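## Task

Place on the tray all bottles whose cap is green and none of the others. Every bottle must end upright. Anything held in place only by the robot at the end does not count. Any object the robot is touching at the end must not drop by more than about a fingernail's width once released, or the task fails.

## Robot and tools

Robot: two xArm7 arms with parallel grippers, named left_arm and right_arm. Each has 7 revolute joints and a gripper. The names are labels only and do not refer to sides of any image. The left_arm base sits at (-0.018, +0.314, 0) m and the right_arm base at (-0.053, -0.433, 0) m, both turned only slightly about z.

Scene frame: a single shared world frame. The origin is on the table surface midway between the arms, +x points out over the table, +z points up, and left_arm is on the +y side. Gripper positions are in metres and orientations are quaternions in w,x,y,z order. Reported hand positions can be a little off, more so when the arm is stretched far.

Gripper geometry: fingers point along the gripper's +z axis and close along its y axis. The reported end_effector_position (link pinch) lies between the pads when closed, about 2 cm short of the fingertips. Closing pushes the tips roughly 10 mm further along +z.

Tool execute_actions, argument actions: a list holding zero items or one item. An empty list just reports the state. An item with rows is a motion: rows is a list of 1 to 15 rows, and steps (1 to 15, default 15) is how many control steps of 1/30 s it lasts. Each row drives one step; if rows run out, the final row is reused. An item with only steps (up to 300) is a wait that sends nothing new. Optional pictures (true/false) controls whether camera images come back; by default they do.

Each row is one flat list of 16 numbers covering both arms, even if only one moves: left_arm's 7 joint targets then its opening, then right_arm's 7 joint targets then its opening. Joint values are absolute target angles in radians in each joint's own coordinates (not offsets), in the same order as the Joint positions line: waist -6.283 to 6.283, shoulder -2.059 to 2.094, upper arm roll -6.283 to 6.283, elbow -0.192 to 3.927, forearm roll -6.283 to 6.283, wrist pitch -1.693 to 3.142, wrist roll -6.283 to 6.283. A target more than 0.010 rad outside a range, and further out than the joint currently is, gets the whole call rejected, sending nothing. Real limits may differ by up to 0.010 rad; requests beyond them are clipped and reported as "joint sent to its limit" (possibly about an earlier move). Opening is an absolute value from -1 (closed) to +1 (fully open, 0.084 m pad gap).

Motion limits: joint targets change at no more than 3.14 rad/s, taking 0.16 s to speed up, with all joints of an arm timed to arrive together. Each step keeps a target within 0.623 rad of the measured angle, and if a step would carry the gripper more than 70 mm from where it is, the whole arm's targets are pulled back. Distant goals therefore need several calls. The simulation keeps running between calls: arms continue toward the last row sent until they settle or a step is HELD.

Result lines: the state line gives each gripper's position, quaternion and linear/angular velocities. Joint positions and Joint velocities list each arm's 7 joints (rad, rad/s) plus the pad gap (m, m/s). grip_measured is the measured opening on the command scale. HELD marks steps where some of your row was not sent. "joint command not followed" means a clearance check altered or blocked joint targets; the rest of the row still ran. Joint torques are total drive output in joint order, with offset and noise, nonzero even in free air. MOTOR HOT warns from 65 °C; at 80 °C an OVER-TEMPERATURE FAULT brakes that arm until it cools. A TORQUE FAULT (contact torque hitting a load limit: waist and shoulder 46, upper arm roll, elbow and forearm roll 27.6, wrist pitch and wrist roll 18.4 N m, held weight included) stops the arm, backs that joint off, freezes it for 10 s and drops the rest of the call.

Holding: keep commanding an opening well under grip_measured; the bigger the gap, the firmer the squeeze (about 24 N per pad up to roughly 6 cm width). Repeating grip_measured gives a light hold that may let wider items slip. Closing fast can squeeze harder and even spring the fingers open. Occasionally a held part is jerked or a loose object nudged, so grip securely.

Cameras: cam_head_left, cam_head_right, cam_high, cam_low, cam_left_wrist, cam_right_wrist, each 672x504, with calibration given per camera (wrist camera poses follow their arms' joints). Tool zoom_image takes camera (one of those names) and region [x0, y0, x1, y1] in image pixels from the top-left corner, at most 504 by 504, and returns a closer look at the latest image.

Tool read_manual (section, default "licences") only returns licence text. Tool finished_scene takes scene (integer, the current scene number) and ends that scene irreversibly; the result reports success and brings the next task. Replying without any tool call ends everything.

Avoid: knocking or placing anything off the table, tipping bottles, dropping or slamming items, pushing hard, letting the arms collide or press on each other, and leaving anything supported by the gripper at the end. Open and withdraw before finishing, and ensure released items do not settle more than about a centimetre. Quick, smooth, low-effort motions are preferred.

Each tool is called as name([rows], argument=value, ...), one row to a line, values as JSON.

## Session

execute_actions(actions=[])

Scene clock: 0.00 s of 6400.00 s.
left_arm: end_effector_position=(+0.1363, +0.1959, +0.1914) grip_measured=+1.00 end_effector_quat_wxyz=(-0.414, +0.175, +0.852, +0.268) end_effector_velocity=(+0.000, +0.001, -0.000) end_effector_angular_velocity=(+0.002, +0.001, +0.002) | right_arm: end_effector_position=(+0.1797, -0.3210, +0.1998) grip_measured=+1.00 end_effector_quat_wxyz=(-0.178, -0.411, +0.894, -0.026) end_effector_velocity=(-0.000, -0.000, +0.000) end_effector_angular_velocity=(+0.000, +0.001, -0.000)
Joint positions: left_arm=[-1.145  0.042  0.353  0.875  0.045  1.866  2.824  0.084] | right_arm=[ 0.093 -0.442  0.483  0.685  0.122  1.441  2.592  0.084]
Joint velocities: left_arm=[ 0.001  0.001  0.001 -0.001  0.001  0.001  0.    -0.   ] | right_arm=[ 0.     0.    -0.001  0.     0.     0.001 -0.    -0.   ]
Joint torques (N m, as the arm reports them, + toward a larger angle): no reading

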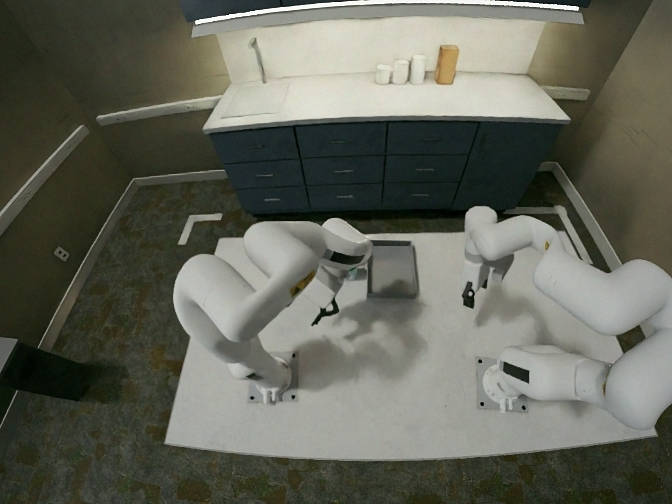

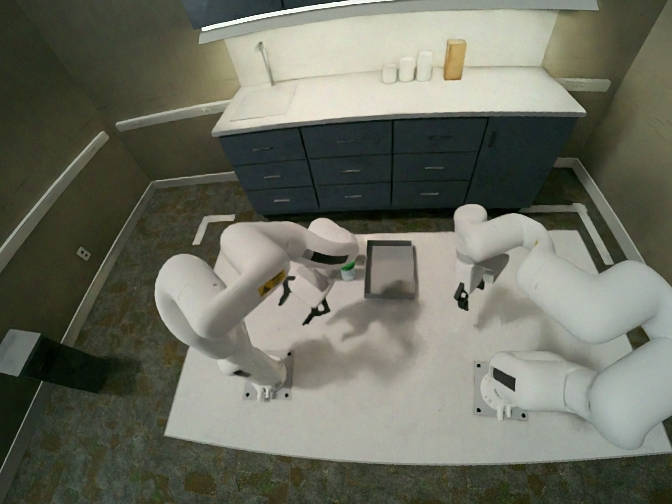

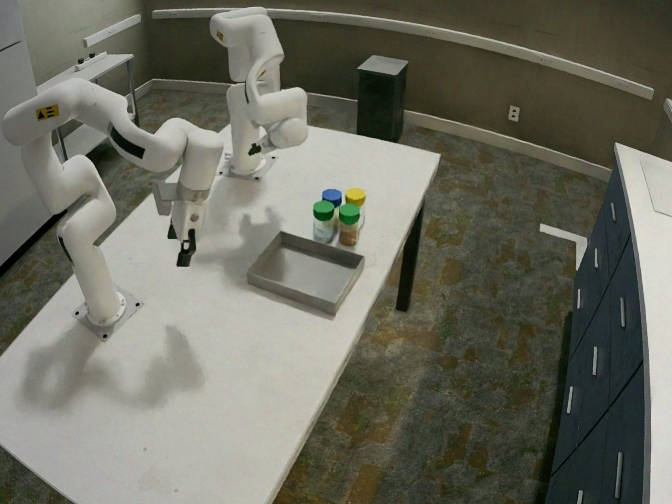

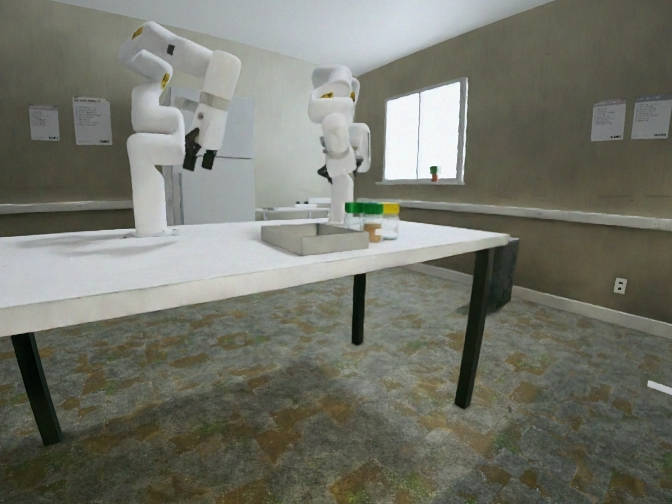

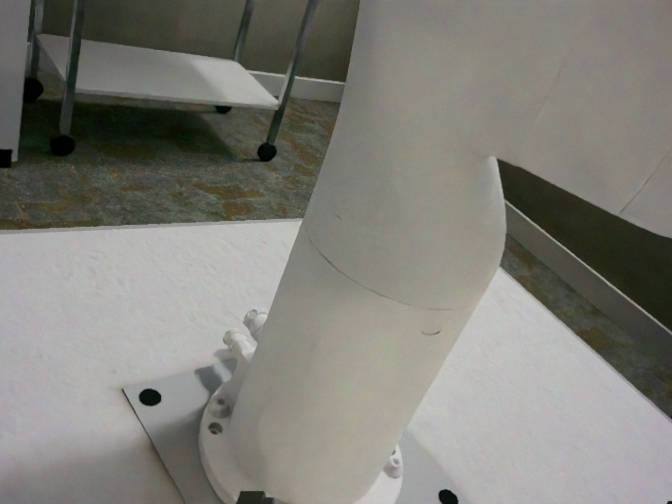

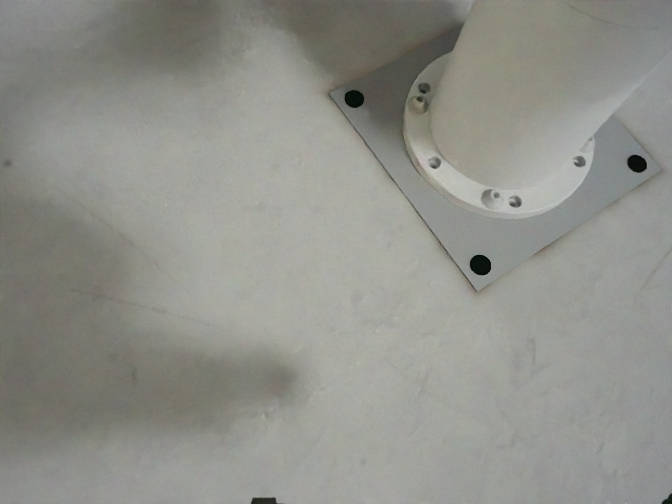

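execute_actions([
  {"rows":[[-0.614,0.021,0,1.119,0,1.098,-1.5,1,0.093,-0.442,0.483,0.685,0.122,1.441,2.592,1]]},
], pictures=false)

execute_actions([
  {"steps":60},
])

Scene clock: 17.03 s of 6400.00 s.
left_arm: end_effector_position=(+0.3209, +0.0937, +0.1883) grip_measured=+1.00 end_effector_quat_wxyz=(-0.083, -0.227, +0.966, +0.097) end_effector_velocity=(+0.394, -0.162, +0.135) end_effector_angular_velocity=(-0.353, -1.575, +2.727) | right_arm: end_effector_position=(+0.1797, -0.3209, +0.1999) grip_measured=+1.00 end_effector_quat_wxyz=(-0.178, -0.411, +0.894, -0.026) end_effector_velocity=(+0.000, -0.000, +0.000) end_effector_angular_velocity=(+0.001, -0.000, -0.000)
Joint positions: left_arm=[-0.739  0.026  0.084  1.062  0.011  1.292  2.093  0.084] | right_arm=[ 0.093 -0.442  0.483  0.685  0.122  1.441  2.592  0.084]
Joint velocities: left_arm=[ 0.726 -0.027 -0.483  0.331 -0.061 -1.121 -2.55  -0.   ] | right_arm=[ 0.001  0.    -0.001  0.     0.    -0.    -0.    -0.   ]
Joint torques (N m, as the arm reports them, + toward a larger angle): left_arm=[ -0.25 -24.26  -0.26  11.41   0.14  -0.61  -0.9 ] | right_arm=[ 0.5  -8.59 -2.92 12.62 -0.57 -1.8   0.1 ]
Steps of this call (steps 1 to 90: nothing new was sent; then 13.53 s passed at rest; steps 91 to 105: all 15 steps of this action). Readings (joint positions):
91: left_arm=[-1.145 0.042 0.353 0.875 0.045 1.866 2.824] | right_arm=[0.093 -0.442 0.483 0.685 0.122 1.441 2.592]
92: left_arm=[-1.140 0.042 0.349 0.877 0.044 1.860 2.817] | right_arm=[0.093 -0.442 0.483 0.685 0.122 1.441 2.592]
94: left_arm=[-1.093 0.041 0.314 0.897 0.040 1.802 2.758] | right_arm=[0.093 -0.442 0.483 0.685 0.122 1.441 2.592]
98: left_arm=[-0.937 0.033 0.216 0.971 0.027 1.598 2.555] | right_arm=[0.093 -0.442 0.483 0.685 0.122 1.441 2.592]
105: the state above

Scene clock: 19.03 s of 6400.00 s.
left_arm: end_effector_position=(+0.3891, +0.0692, +0.2204) grip_measured=+1.00 end_effector_quat_wxyz=(-0.000, +0.887, +0.461, +0.000) end_effector_velocity=(-0.000, -0.000, +0.001) end_effector_angular_velocity=(+0.000, -0.001, -0.002) | right_arm: end_effector_position=(+0.1797, -0.3209, +0.1999) grip_measured=+1.00 end_effector_quat_wxyz=(-0.178, -0.411, +0.894, -0.026) end_effector_velocity=(+0.000, +0.000, +0.000) end_effector_angular_velocity=(+0.003, -0.000, -0.003)
Joint positions: left_arm=[-0.614  0.021 -0.     1.119  0.     1.098 -1.5    0.084] | right_arm=[ 0.093 -0.442  0.483  0.685  0.122  1.441  2.592  0.084]
Joint velocities: left_arm=[-0.    -0.001 -0.001  0.     0.001  0.001  0.    -0.   ] | right_arm=[ 0.     0.    -0.003  0.001  0.001  0.     0.     0.   ]
Joint torques (N m, as the arm reports them, + toward a larger angle): left_arm=[  0.55 -25.43   0.05  11.61   0.46  -1.58  -0.31] | right_arm=[ 1.83 -8.55 -2.6  12.62 -0.28 -1.82 -0.03]
Steps of this call (steps 1 to 60: the robot went on to your last target). Readings (joint positions):
1: left_arm=[-0.716 0.025 0.068 1.073 0.009 1.256 2.004] | right_arm=[0.093 -0.442 0.483 0.685 0.122 1.441 2.592]
2: left_arm=[-0.694 0.024 0.054 1.083 0.007 1.222 1.907] | right_arm=[0.093 -0.442 0.483 0.685 0.122 1.441 2.592]
4: left_arm=[-0.659 0.022 0.031 1.099 0.004 1.168 1.704] | right_arm=[0.093 -0.442 0.483 0.685 0.122 1.441 2.592]
8: left_arm=[-0.626 0.021 0.008 1.114 0.001 1.117 1.287] | right_arm=[0.093 -0.442 0.483 0.685 0.122 1.441 2.592]
60: the state above
All arms were judged still, so your last target was given up. Only a new action makes them travel on or press farther. Fingers that are still opening or closing keep moving.
camera_calibration (this result's frames):
cam_left_wrist: T_world_to_cam=[[0.828305, -0.559661, 0.0262824, -0.260702], [-0.55998, -0.828483, 0.00627925, 0.341311], [0.0182602, -0.0199187, -0.999635, 0.34837], [0, 0, 0, 1]] pos_world=[0.400707, 0.143804, 0.352952]
cam_right_wrist: T_world_to_cam=[[-0.736009, 0.669718, 0.0988372, 0.36026], [0.599101, 0.712352, -0.365558, 0.270781], [-0.315227, -0.20984, -0.925526, 0.302779], [0, 0, 0, 1]] pos_world=[0.198374, -0.370629, 0.343609]

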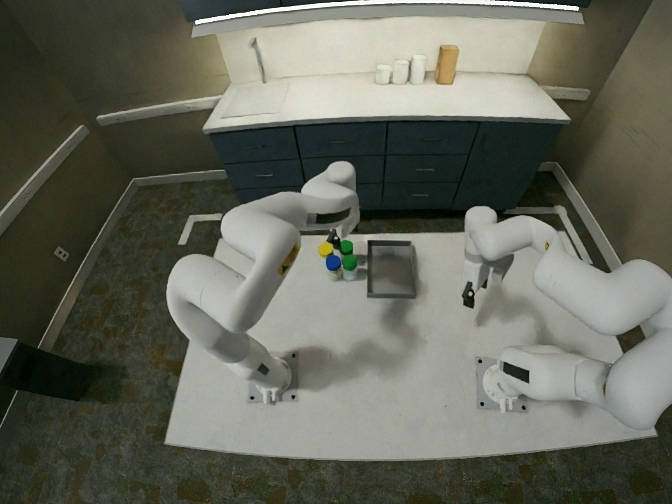

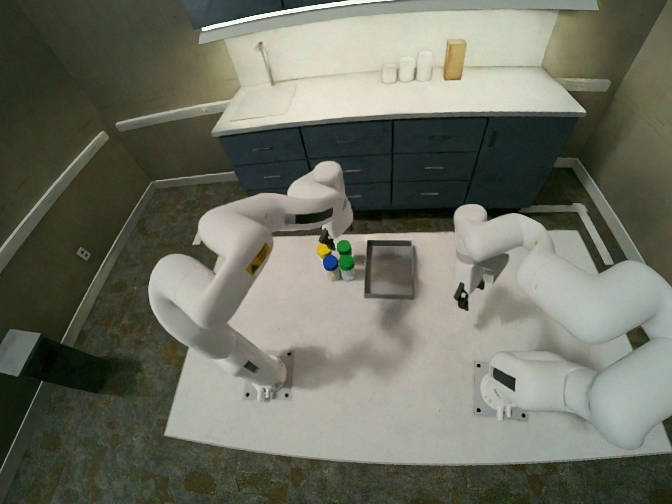

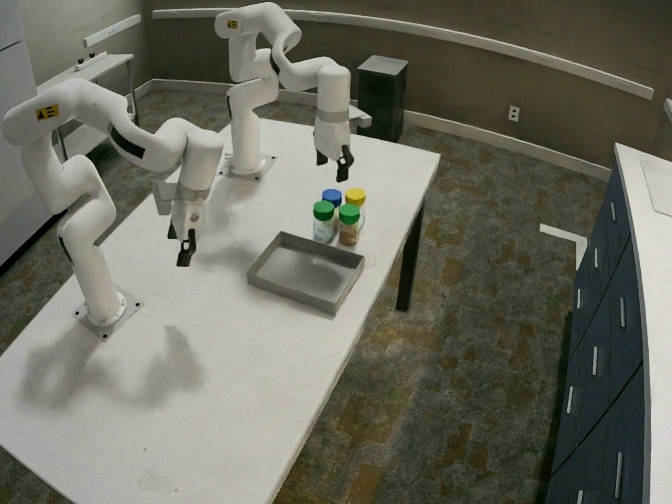

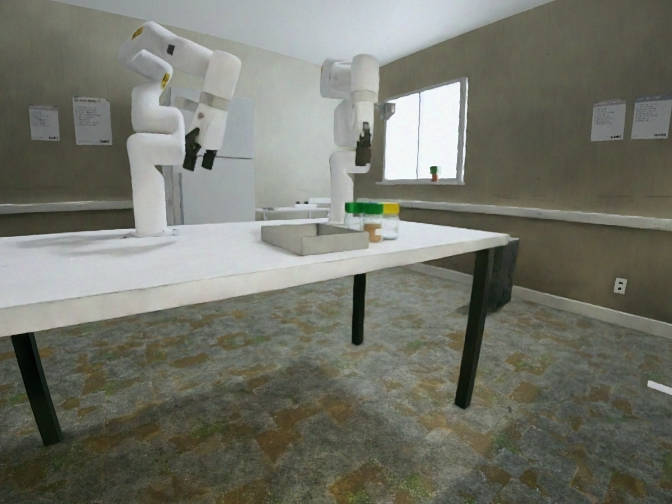

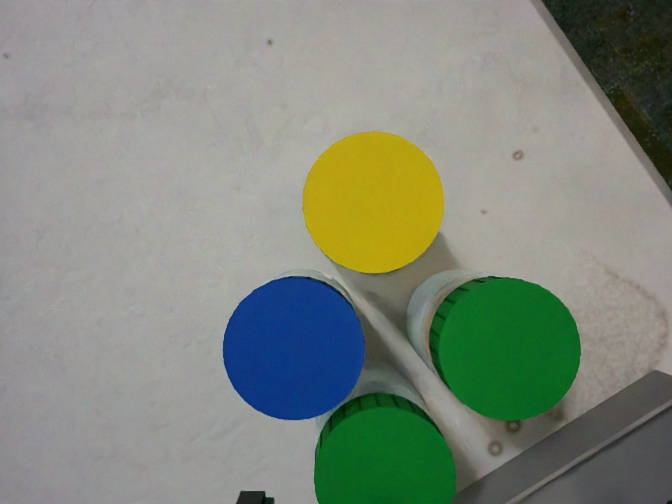

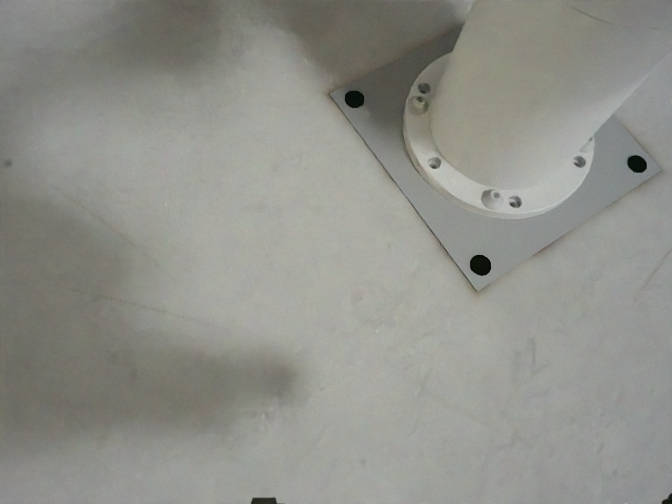

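execute_actions([
  {"rows":[[-0.658,0.081,0,0.978,0,0.897,-1.546,0.85,0.093,-0.442,0.483,0.685,0.122,1.441,2.592,1]]},
])

Scene clock: 25.83 s of 6400.00 s.
left_arm: end_effector_position=(+0.3736, +0.0552, +0.1519) grip_measured=+0.85 end_effector_quat_wxyz=(+0.002, +0.887, +0.463, +0.001) end_effector_velocity=(-0.010, +0.001, -0.011) end_effector_angular_velocity=(+0.014, +0.024, -0.007) | right_arm: end_effector_position=(+0.1797, -0.3209, +0.1999) grip_measured=+1.00 end_effector_quat_wxyz=(-0.178, -0.411, +0.894, -0.026) end_effector_velocity=(+0.000, -0.000, +0.000) end_effector_angular_velocity=(+0.000, -0.001, -0.000)
Joint positions: left_arm=[-0.657  0.079  0.001  0.98   0.     0.897 -1.546  0.078] | right_arm=[ 0.093 -0.442  0.483  0.685  0.122  1.441  2.592  0.084]
Joint velocities: left_arm=[-0.002  0.007 -0.007 -0.02  -0.001  0.001 -0.001 -0.   ] | right_arm=[ 0.001 -0.001 -0.001 -0.001 -0.    -0.001  0.    -0.   ]
Joint torques (N m, as the arm reports them, + toward a larger angle): left_arm=[  0.3  -25.72  -0.26  11.09   0.27  -1.62  -0.29] | right_arm=[ 0.2  -9.61 -3.01 12.92 -0.5  -1.85 -0.05]
Steps of this call (steps 1 to 90: nothing new was sent; then 3.30 s passed at rest; steps 91 to 105: all 15 steps of this action). Readings (joint positions):
91: left_arm=[-0.614 0.021 0.000 1.119 -0.000 1.098 -1.500] | right_arm=[0.093 -0.442 0.483 0.685 0.122 1.441 2.592]
92: left_arm=[-0.615 0.022 0.000 1.116 0.000 1.091 -1.502] | right_arm=[0.093 -0.442 0.483 0.685 0.122 1.441 2.592]
94: left_arm=[-0.626 0.034 0.002 1.081 0.000 1.031 -1.515] | right_arm=[0.093 -0.442 0.483 0.685 0.122 1.441 2.592]
98: left_arm=[-0.657 0.085 -0.003 0.977 -0.000 0.913 -1.543] | right_arm=[0.093 -0.442 0.483 0.685 0.122 1.441 2.592]
105: the state above
camera_calibration (this result's frames):
cam_left_wrist: T_world_to_cam=[[0.830018, -0.55691, 0.0303638, -0.255298], [-0.557311, -0.830281, 0.00615662, 0.320578], [0.0217818, -0.0220322, -0.99952, 0.278685], [0, 0, 0, 1]] pos_world=[0.384493, 0.130131, 0.284329]
cam_right_wrist: T_world_to_cam=[[-0.736009, 0.669718, 0.0988374, 0.36026], [0.599101, 0.712352, -0.365558, 0.270781], [-0.315228, -0.20984, -0.925526, 0.302779], [0, 0, 0, 1]] pos_world=[0.198374, -0.370629, 0.343609]

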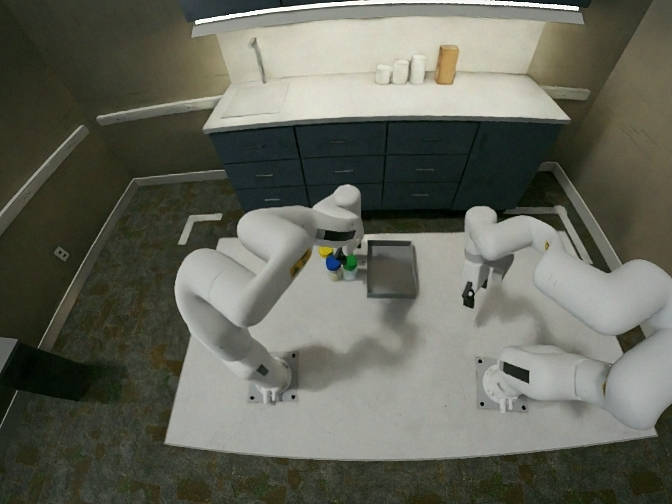

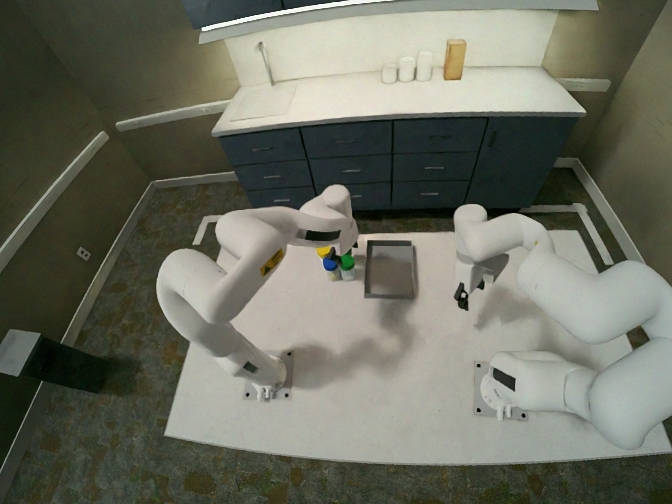

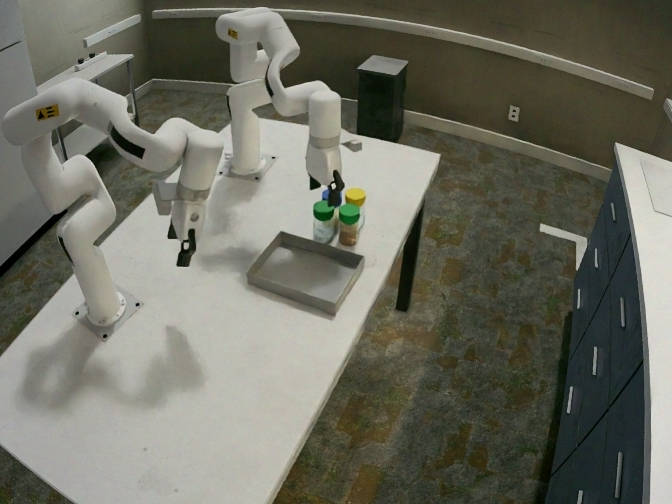

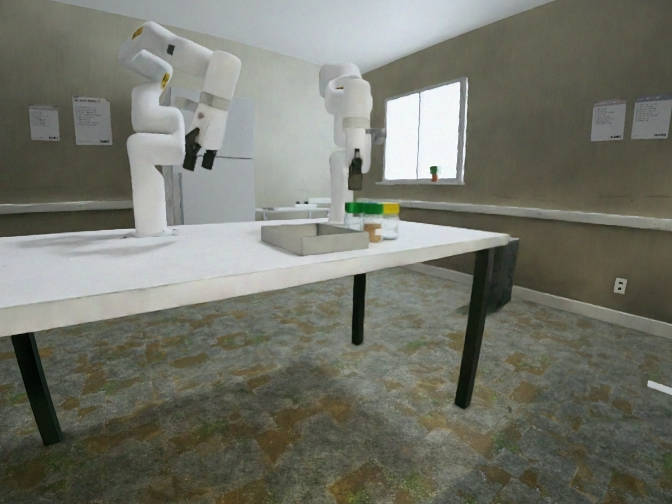

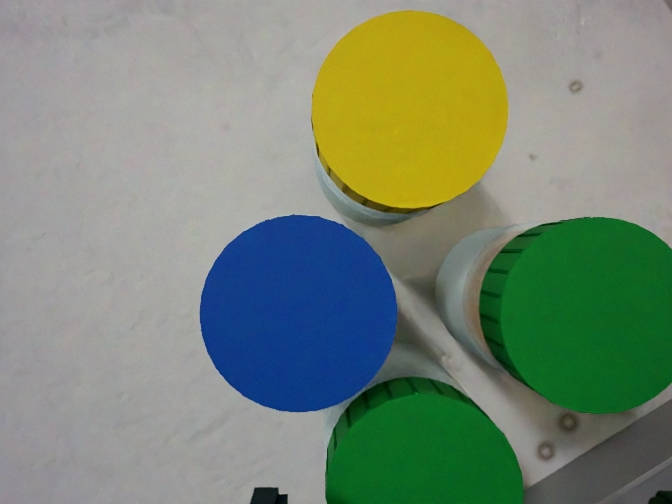

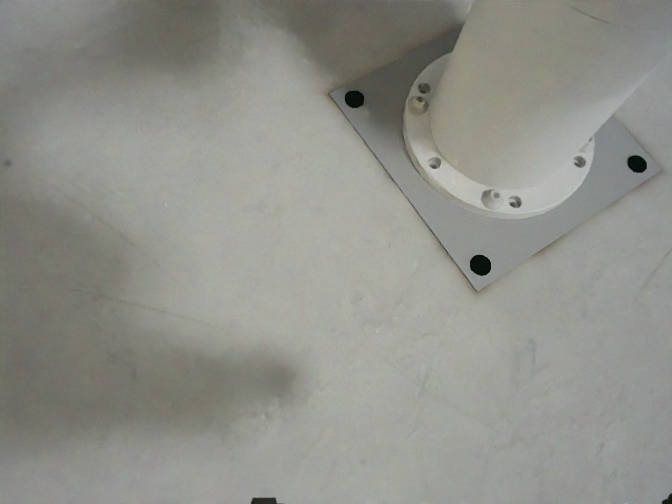

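execute_actions([
  {"rows":[[-0.657,0.1,0,0.955,0,0.855,-1.546,0.85,0.093,-0.442,0.483,0.685,0.122,1.441,2.592,1],[-0.657,0.1,0,0.955,0,0.855,-1.546,0.85,0.093,-0.442,0.483,0.685,0.122,1.441,2.592,1],[-0.657,0.13,0,0.936,0,0.806,-1.546,0.85,0.093,-0.442,0.483,0.685,0.122,1.441,2.592,1],[-0.657,0.13,0,0.936,0,0.806,-1.546,0.85,0.093,-0.442,0.483,0.685,0.122,1.441,2.592,1],[-0.657,0.157,0,0.921,0,0.764,-1.546,0.85,0.093,-0.442,0.483,0.685,0.122,1.441,2.592,1],[-0.657,0.157,0,0.921,0,0.764,-1.546,0.85,0.093,-0.442,0.483,0.685,0.122,1.441,2.592,1],[-0.657,0.185,0,0.907,0,0.722,-1.546,0.85,0.093,-0.442,0.483,0.685,0.122,1.441,2.592,1]]},
], pictures=false)

execute_actions([
  {"rows":[[-0.657,0.185,0,0.907,0,0.722,-1.546,-0.2,0.093,-0.442,0.483,0.685,0.122,1.441,2.592,1]]},
])

Scene clock: 34.23 s of 6400.00 s.
left_arm: end_effector_position=(+0.3714, +0.0565, +0.0889) grip_measured=+0.85 end_effector_quat_wxyz=(+0.001, +0.887, +0.462, +0.000) end_effector_velocity=(+0.014, -0.009, +0.018) end_effector_angular_velocity=(-0.030, -0.046, -0.001) | right_arm: end_effector_position=(+0.1797, -0.3209, +0.1999) grip_measured=+1.00 end_effector_quat_wxyz=(-0.178, -0.411, +0.894, -0.026) end_effector_velocity=(+0.000, -0.000, +0.000) end_effector_angular_velocity=(+0.000, +0.001, -0.001)
Joint positions: left_arm=[-0.657  0.184 -0.     0.908  0.     0.722 -1.546  0.078] | right_arm=[ 0.093 -0.442  0.483  0.685  0.122  1.441  2.592  0.084]
Joint velocities: left_arm=[ 0.    -0.02  -0.001  0.02   0.001 -0.016 -0.     0.   ] | right_arm=[-0.     0.001 -0.001  0.    -0.     0.     0.    -0.   ]
Joint torques (N m, as the arm reports them, + toward a larger angle): left_arm=[  0.72 -25.91   0.24   9.42   0.12  -1.66  -0.46] | right_arm=[ 0.72 -9.79 -2.87 12.48 -0.2  -2.25 -0.31]
Steps of this call (steps 1 to 15: the robot went on to your last target; steps 16 to 90: nothing new was sent; then 4.90 s passed at rest; steps 91 to 105: all 15 steps of this action). Readings (joint positions):
91: left_arm=[-0.658 0.081 -0.000 0.978 -0.000 0.897 -1.546] | right_arm=[0.093 -0.442 0.483 0.685 0.122 1.441 2.592]
92: left_arm=[-0.658 0.083 -0.000 0.976 0.000 0.890 -1.546] | right_arm=[0.093 -0.442 0.483 0.685 0.122 1.441 2.592]
94: left_arm=[-0.657 0.097 -0.000 0.961 0.000 0.856 -1.546] | right_arm=[0.093 -0.442 0.483 0.685 0.122 1.441 2.592]
98: left_arm=[-0.657 0.155 0.000 0.921 -0.000 0.770 -1.546] | right_arm=[0.093 -0.442 0.483 0.685 0.122 1.441 2.592]
105: the state above

Scene clock: 34.73 s of 6400.00 s.
left_arm: end_effector_position=(+0.3713, +0.0566, +0.0886) grip_measured=+0.22 end_effector_quat_wxyz=(+0.001, +0.887, +0.462, +0.000) end_effector_velocity=(-0.000, +0.001, -0.000) end_effector_angular_velocity=(+0.000, +0.001, +0.001) | right_arm: end_effector_position=(+0.1797, -0.3209, +0.1999) grip_measured=+1.00 end_effector_quat_wxyz=(-0.178, -0.411, +0.894, -0.026) end_effector_velocity=(+0.000, -0.000, +0.000) end_effector_angular_velocity=(+0.001, +0.001, -0.001)
Joint positions: left_arm=[-0.657  0.184 -0.     0.908  0.     0.722 -1.546  0.053] | right_arm=[ 0.093 -0.442  0.483  0.685  0.122  1.441  2.592  0.084]
Joint velocities: left_arm=[ 0.001 -0.    -0.001 -0.001  0.    -0.    -0.     0.   ] | right_arm=[-0.     0.    -0.001  0.     0.     0.     0.     0.   ]
Joint torques (N m, as the arm reports them, + toward a larger angle): left_arm=[  0.69 -24.57   0.04   9.37   0.35  -1.53  -0.28] | right_arm=[ 1.01 -8.92 -2.28 12.49 -0.61 -2.34 -0.11]
Steps of this call (steps 1 to 15: all 15 steps of this action). Readings (joint positions):
1: left_arm=[-0.657 0.184 -0.000 0.909 0.000 0.722 -1.546] | right_arm=[0.093 -0.442 0.483 0.685 0.122 1.441 2.592]
2: left_arm=[-0.657 0.184 -0.000 0.909 0.000 0.722 -1.546] | right_arm=[0.093 -0.442 0.483 0.685 0.122 1.441 2.592]
4: left_arm=[-0.657 0.184 -0.000 0.908 0.000 0.722 -1.546] | right_arm=[0.093 -0.442 0.483 0.685 0.122 1.441 2.592]
8: left_arm=[-0.657 0.184 -0.000 0.908 0.000 0.722 -1.546] | right_arm=[0.093 -0.442 0.483 0.685 0.122 1.441 2.592]
15: the state above
camera_calibration (this result's frames):
cam_left_wrist: T_world_to_cam=[[0.829949, -0.557147, 0.0277792, -0.25038], [-0.557496, -0.830156, 0.00626724, 0.320819], [0.0195693, -0.0206883, -0.999594, 0.216292], [0, 0, 0, 1]] pos_world=[0.382425, 0.131307, 0.221149]
cam_right_wrist: T_world_to_cam=[[-0.736009, 0.669717, 0.0988372, 0.36026], [0.599101, 0.712352, -0.365558, 0.270781], [-0.315227, -0.20984, -0.925526, 0.302779], [0, 0, 0, 1]] pos_world=[0.198374, -0.370629, 0.343609]

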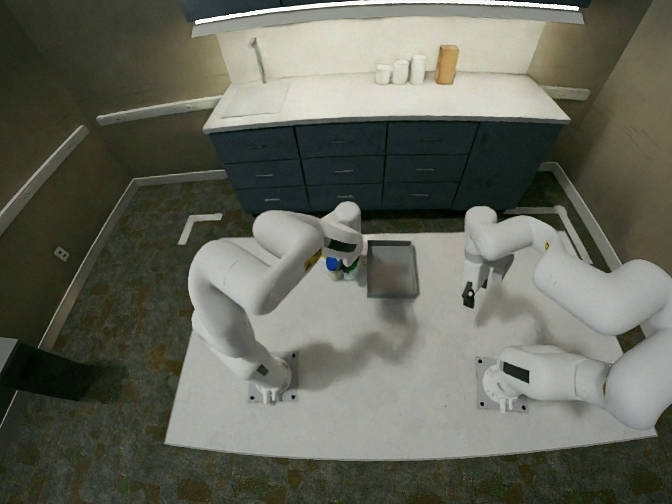

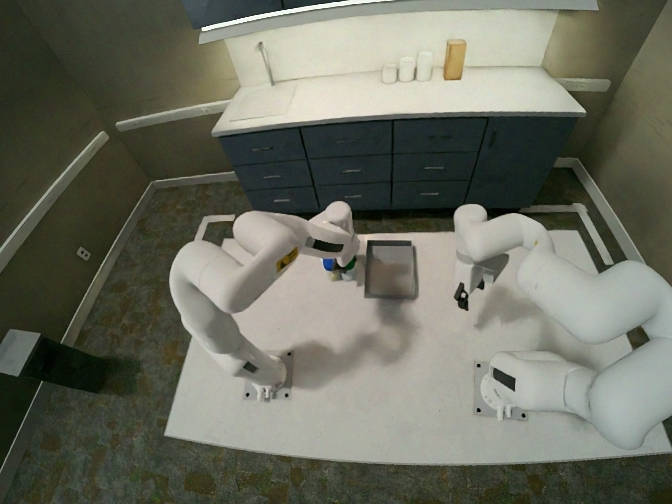

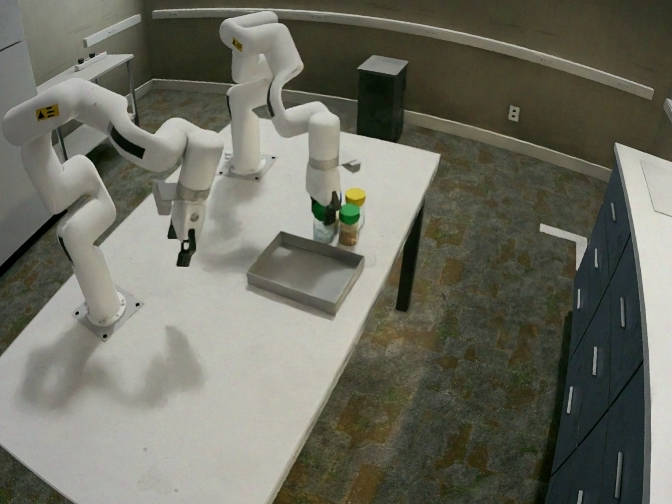

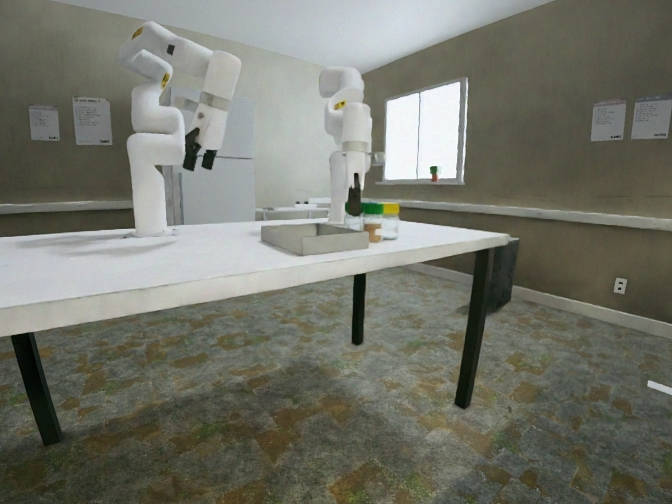

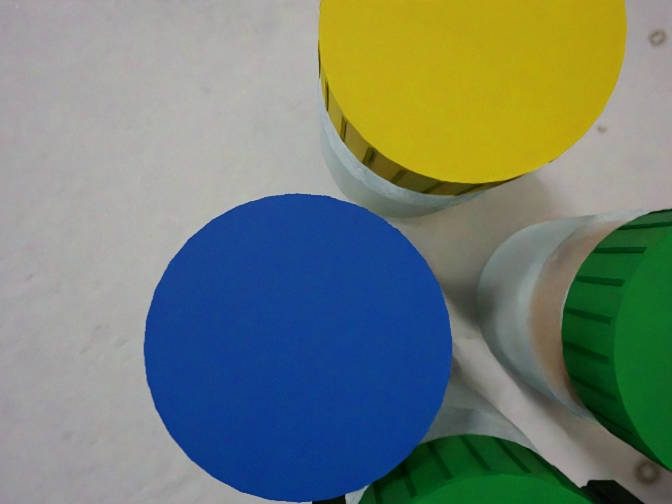

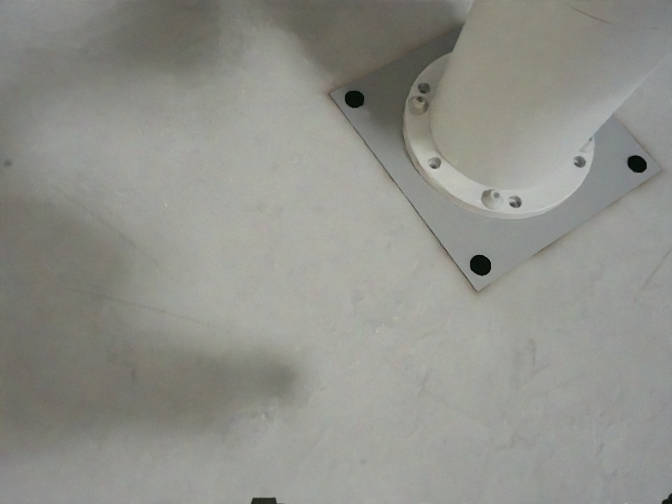

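execute_actions([
  {"rows":[[-0.657,0.157,0,0.921,0,0.764,-1.546,-0.5,0,-0.442,0.483,0.685,0.122,1.441,2.592,1],[-0.657,0.13,0,0.936,0,0.806,-1.546,-0.5,-0.1,-0.442,0.483,0.685,0.122,1.441,2.592,1],[-0.657,0.06,0,0.983,0,0.923,-1.546,-0.5,-0.25,-0.442,0.483,0.685,0.122,1.441,2.592,1]],"steps":12},
], pictures=false)

execute_actions([
  {"rows":[[-0.78,0.11,0,1.05,0,0.94,-1.546,-0.5,-0.25,-0.442,0.483,0.685,0.122,1.441,2.592,1]],"steps":6},
], pictures=false)

execute_actions([
  {"rows":[[-0.918,0.291,0,1.287,0,0.996,-1.546,-0.5,-0.25,-0.442,0.483,0.685,0.122,1.441,2.592,1]]},
])

Scene clock: 45.93 s of 6400.00 s.
left_arm: end_effector_position=(+0.3702, +0.0573, +0.1587) grip_measured=+0.22 end_effector_quat_wxyz=(-0.001, +0.887, +0.462, -0.001) end_effector_velocity=(-0.036, +0.027, -0.058) end_effector_angular_velocity=(+0.094, +0.142, +0.006) | right_arm: end_effector_position=(+0.2034, -0.4058, +0.1997) grip_measured=+1.00 end_effector_quat_wxyz=(-0.180, -0.252, +0.951, +0.006) end_effector_velocity=(+0.004, +0.013, +0.003) end_effector_angular_velocity=(-0.030, -0.012, +0.045)
Joint positions: left_arm=[-0.657  0.061 -0.     0.981  0.     0.922 -1.546  0.053] | right_arm=[-0.248 -0.441  0.48   0.684  0.122  1.441  2.592  0.084]
Joint velocities: left_arm=[ 0.002  0.058  0.004 -0.071 -0.     0.042 -0.    -0.   ] | right_arm=[-0.036 -0.013  0.091  0.017  0.011  0.002  0.     0.   ]
Joint torques (N m, as the arm reports them, + toward a larger angle): left_arm=[  0.75 -29.19  -0.21  13.33   0.28  -1.82  -0.32] | right_arm=[ 2.06 -9.46 -2.38 13.06 -0.43 -1.81 -0.1 ]
Steps of this call (steps 1 to 15: the robot went on to your last target; steps 16 to 90: nothing new was sent; then 7.80 s passed at rest; steps 91 to 102: all 12 steps of this action). Readings (joint positions):
91: left_arm=[-0.657 0.185 0.000 0.907 0.000 0.722 -1.546] | right_arm=[0.093 -0.442 0.483 0.685 0.122 1.441 2.592]
92: left_arm=[-0.657 0.183 -0.000 0.908 0.000 0.728 -1.546] | right_arm=[0.087 -0.442 0.484 0.685 0.122 1.441 2.592]
94: left_arm=[-0.657 0.157 0.000 0.917 -0.000 0.784 -1.546] | right_arm=[0.032 -0.443 0.489 0.686 0.123 1.441 2.592]
98: left_arm=[-0.657 0.064 -0.000 0.983 0.000 0.906 -1.546] | right_arm=[-0.186 -0.441 0.478 0.685 0.121 1.441 2.592]
102: the state above

Scene clock: 46.13 s of 6400.00 s.
left_arm: end_effector_position=(+0.3515, +0.0065, +0.1605) grip_measured=+0.22 end_effector_quat_wxyz=(-0.000, +0.911, +0.413, -0.000) end_effector_velocity=(-0.214, -0.360, +0.016) end_effector_angular_velocity=(-0.059, -0.002, -0.839) | right_arm: end_effector_position=(+0.2037, -0.4049, +0.2000) grip_measured=+1.00 end_effector_quat_wxyz=(-0.180, -0.253, +0.950, +0.005) end_effector_velocity=(+0.000, -0.004, -0.001) end_effector_angular_velocity=(+0.003, +0.000, -0.013)
Joint positions: left_arm=[-0.764  0.105 -0.003  1.041 -0.     0.937 -1.546  0.053] | right_arm=[-0.249 -0.442  0.484  0.685  0.122  1.441  2.592  0.084]
Joint velocities: left_arm=[-0.556  0.156 -0.293  0.236 -0.016  0.041  0.    -0.   ] | right_arm=[-0.006  0.001 -0.009 -0.002 -0.001 -0.002 -0.001 -0.   ]
Joint torques (N m, as the arm reports them, + toward a larger angle): left_arm=[ 16.51 -33.45  11.72   9.05   1.04  -1.42  -0.33] | right_arm=[ 0.95 -8.94 -2.7  12.38 -0.14 -2.02 -0.02]
Steps of this call (steps 1 to 6: all 6 steps of this action). Readings (joint positions):
1: left_arm=[-0.657 0.063 0.000 0.979 -0.000 0.923 -1.546] | right_arm=[-0.248 -0.442 0.483 0.685 0.122 1.441 2.592]
2: left_arm=[-0.662 0.065 0.002 0.982 0.000 0.925 -1.546] | right_arm=[-0.248 -0.442 0.484 0.685 0.122 1.441 2.592]
4: left_arm=[-0.709 0.085 0.010 1.011 0.001 0.932 -1.546] | right_arm=[-0.248 -0.442 0.485 0.685 0.122 1.441 2.592]
6: the state above

Scene clock: 46.63 s of 6400.00 s.
left_arm: end_effector_position=(+0.3432, -0.0872, +0.1603) grip_measured=+0.22 end_effector_quat_wxyz=(-0.000, +0.938, +0.346, +0.001) end_effector_velocity=(+0.007, +0.002, +0.005) end_effector_angular_velocity=(-0.007, -0.008, +0.013) | right_arm: end_effector_position=(+0.2038, -0.4056, +0.1999) grip_measured=+1.00 end_effector_quat_wxyz=(-0.180, -0.252, +0.951, +0.005) end_effector_velocity=(+0.000, -0.000, -0.000) end_effector_angular_velocity=(+0.000, -0.001, -0.001)
Joint positions: left_arm=[-0.915  0.29   0.004  1.286  0.     0.996 -1.546  0.053] | right_arm=[-0.25  -0.442  0.483  0.685  0.122  1.441  2.592  0.084]
Joint velocities: left_arm=[ 0.009 -0.002  0.004  0.009 -0.     0.     0.    -0.   ] | right_arm=[-0.    -0.    -0.001 -0.001 -0.    -0.001 -0.     0.   ]
Joint torques (N m, as the arm reports them, + toward a larger angle): left_arm=[ -1.62 -32.53  -2.44  11.84   0.12  -1.76  -0.35] | right_arm=[ 1.29 -9.19 -2.65 12.81 -0.23 -2.73 -0.12]
Steps of this call (steps 1 to 15: all 15 steps of this action). Readings (joint positions):
1: left_arm=[-0.778 0.109 -0.010 1.047 -0.001 0.938 -1.546] | right_arm=[-0.249 -0.442 0.484 0.685 0.122 1.441 2.592]
2: left_arm=[-0.786 0.114 -0.011 1.054 -0.001 0.941 -1.546] | right_arm=[-0.249 -0.442 0.484 0.685 0.122 1.441 2.592]
4: left_arm=[-0.814 0.156 0.002 1.111 0.000 0.957 -1.546] | right_arm=[-0.249 -0.442 0.483 0.685 0.122 1.441 2.592]
8: left_arm=[-0.907 0.278 -0.004 1.267 -0.000 0.989 -1.546] | right_arm=[-0.250 -0.442 0.483 0.685 0.122 1.441 2.592]
15: the state above
camera_calibration (this result's frames):
cam_left_wrist: T_world_to_cam=[[0.663298, -0.747882, 0.0266078, -0.268502], [-0.748224, -0.663429, 0.0048394, 0.26561], [0.0140331, -0.0231186, -0.999634, 0.287224], [0, 0, 0, 1]] pos_world=[0.372802, -0.0179541, 0.292978]
cam_right_wrist: T_world_to_cam=[[-0.467988, 0.878192, 0.0988251, 0.464638], [0.803732, 0.469446, -0.36556, 0.176469], [-0.367425, -0.091649, -0.925526, 0.351172], [0, 0, 0, 1]] pos_world=[0.20464, -0.458699, 0.343611]

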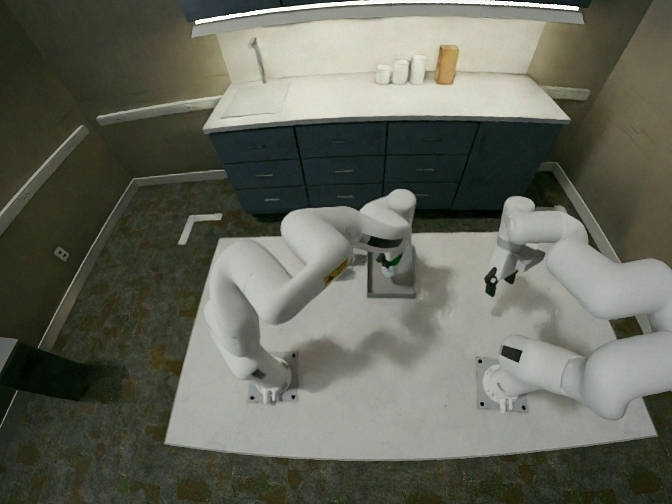

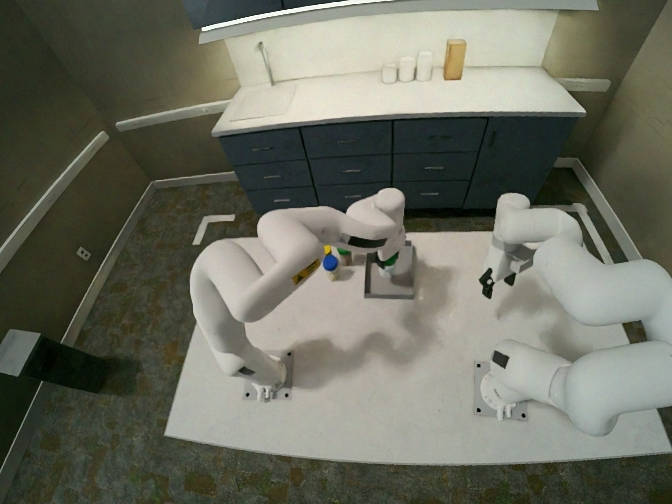

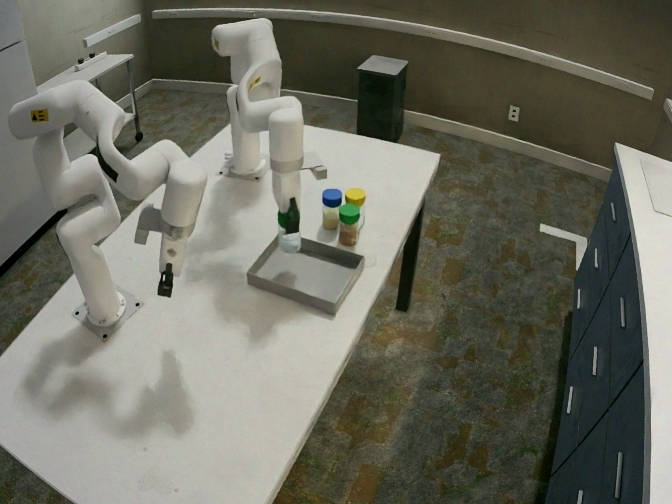

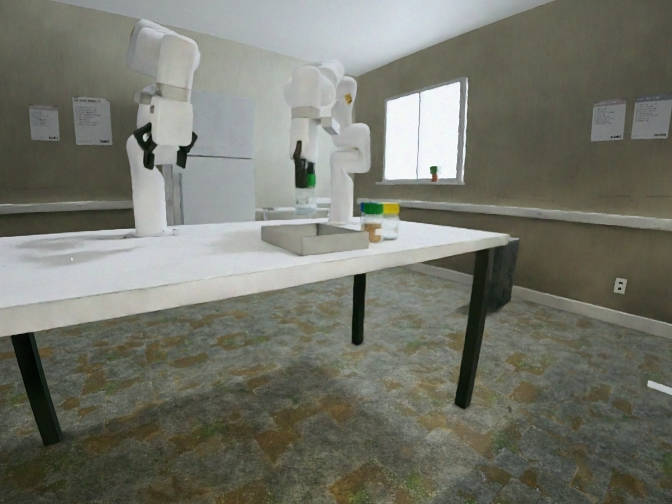

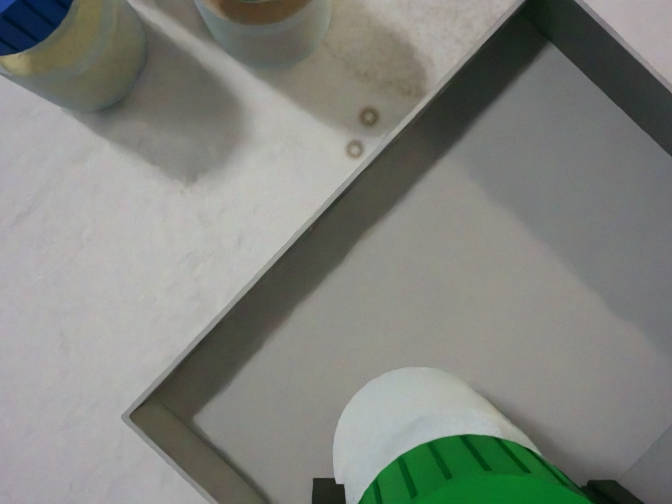

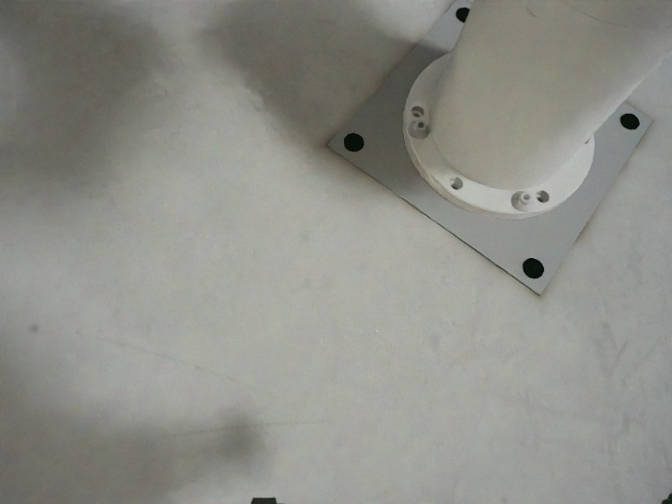

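execute_actions([
  {"rows":[[-0.918,0.355,0,1.235,0,0.88,-1.546,-0.5,-0.25,-0.442,0.483,0.685,0.122,1.441,2.592,1]],"steps":10},
], pictures=false)

execute_actions([
  {"rows":[[-0.918,0.362,0,1.23,0,0.868,-1.546,-0.5,-0.25,-0.442,0.483,0.685,0.122,1.441,2.592,1],[-0.918,0.366,0,1.228,0,0.862,-1.546,-0.5,-0.25,-0.442,0.483,0.685,0.122,1.441,2.592,1],[-0.918,0.37,0,1.225,0,0.855,-1.546,-0.5,-0.25,-0.442,0.483,0.685,0.122,1.441,2.592,1],[-0.918,0.374,0,1.222,0,0.848,-1.546,-0.5,-0.25,-0.442,0.483,0.685,0.122,1.441,2.592,1],[-0.918,0.378,0,1.22,0,0.842,-1.546,-0.5,-0.25,-0.442,0.483,0.685,0.122,1.441,2.592,1],[-0.918,0.382,0,1.217,0,0.835,-1.546,-0.5,-0.25,-0.442,0.483,0.685,0.122,1.441,2.592,1]]},
], pictures=false)

Scene clock: 54.67 s of 6400.00 s.
left_arm: end_effector_position=(+0.3395, -0.0889, +0.1109) grip_measured=+0.22 end_effector_quat_wxyz=(-0.003, +0.939, +0.343, -0.001) end_effector_velocity=(+0.041, -0.049, +0.083) end_effector_angular_velocity=(-0.167, -0.147, -0.005) | right_arm: end_effector_position=(+0.2038, -0.4056, +0.1999) grip_measured=+1.00 end_effector_quat_wxyz=(-0.180, -0.252, +0.951, +0.005) end_effector_velocity=(+0.000, -0.001, -0.000) end_effector_angular_velocity=(-0.001, -0.000, -0.001)
Joint positions: left_arm=[-0.918  0.358  0.     1.233 -0.     0.882 -1.546  0.053] | right_arm=[-0.25  -0.442  0.483  0.685  0.122  1.441  2.592  0.084]
Joint velocities: left_arm=[-0.002 -0.078 -0.003  0.096  0.001 -0.049 -0.     0.   ] | right_arm=[-0.001 -0.    -0.001 -0.001 -0.001 -0.001 -0.     0.   ]
Joint torques (N m, as the arm reports them, + toward a larger angle): left_arm=[  0.65 -33.78  -0.09  10.82   0.35  -1.78  -0.25] | right_arm=[ 0.6  -8.95 -2.59 12.78 -0.43 -1.9   0.04]
Steps of this call (steps 1 to 15: the robot went on to your last target; steps 16 to 90: nothing new was sent; then 4.70 s passed at rest; steps 91 to 100: all 10 steps of this action). Readings (joint positions):
91: left_arm=[-0.918 0.291 -0.000 1.287 -0.000 0.996 -1.546] | right_arm=[-0.250 -0.442 0.483 0.685 0.122 1.441 2.592]
92: left_arm=[-0.918 0.293 -0.000 1.285 0.000 0.989 -1.546] | right_arm=[-0.250 -0.442 0.483 0.685 0.122 1.441 2.592]
94: left_arm=[-0.918 0.316 -0.000 1.268 0.000 0.936 -1.546] | right_arm=[-0.250 -0.442 0.483 0.685 0.122 1.441 2.592]
98: left_arm=[-0.918 0.361 0.000 1.228 -0.000 0.886 -1.546] | right_arm=[-0.250 -0.442 0.483 0.685 0.122 1.441 2.592]
100: the state above

Scene clock: 55.17 s of 6400.00 s.
left_arm: end_effector_position=(+0.3406, -0.0904, +0.0961) grip_measured=+0.22 end_effector_quat_wxyz=(+0.001, +0.939, +0.343, +0.000) end_effector_velocity=(-0.001, +0.000, -0.001) end_effector_angular_velocity=(+0.000, +0.001, -0.000) | right_arm: end_effector_position=(+0.2038, -0.4056, +0.1999) grip_measured=+1.00 end_effector_quat_wxyz=(-0.180, -0.252, +0.951, +0.005) end_effector_velocity=(-0.000, +0.000, +0.000) end_effector_angular_velocity=(-0.000, +0.000, +0.000)
Joint positions: left_arm=[-0.918  0.381 -0.     1.218  0.     0.835 -1.546  0.053] | right_arm=[-0.25  -0.442  0.483  0.685  0.122  1.441  2.592  0.084]
Joint velocities: left_arm=[ 0.    -0.    -0.001 -0.002  0.    -0.001 -0.001 -0.   ] | right_arm=[ 0.    -0.     0.     0.    -0.     0.001  0.     0.   ]
Joint torques (N m, as the arm reports them, + toward a larger angle): left_arm=[  0.83 -34.    -0.27  11.35   0.43  -1.72  -0.22] | right_arm=[ 0.65 -8.93 -2.79 12.92 -0.71 -2.08 -0.05]
Steps of this call (steps 1 to 15: all 15 steps of this action). Readings (joint positions):
1: left_arm=[-0.918 0.355 0.000 1.235 0.000 0.880 -1.546] | right_arm=[-0.250 -0.442 0.483 0.685 0.122 1.441 2.592]
2: left_arm=[-0.918 0.355 -0.000 1.236 0.000 0.876 -1.546] | right_arm=[-0.250 -0.442 0.483 0.685 0.122 1.441 2.592]
4: left_arm=[-0.918 0.361 -0.000 1.232 0.000 0.863 -1.546] | right_arm=[-0.250 -0.442 0.483 0.685 0.122 1.441 2.592]
8: left_arm=[-0.918 0.380 0.000 1.218 -0.000 0.840 -1.546] | right_arm=[-0.250 -0.442 0.483 0.685 0.122 1.441 2.592]
15: the state above


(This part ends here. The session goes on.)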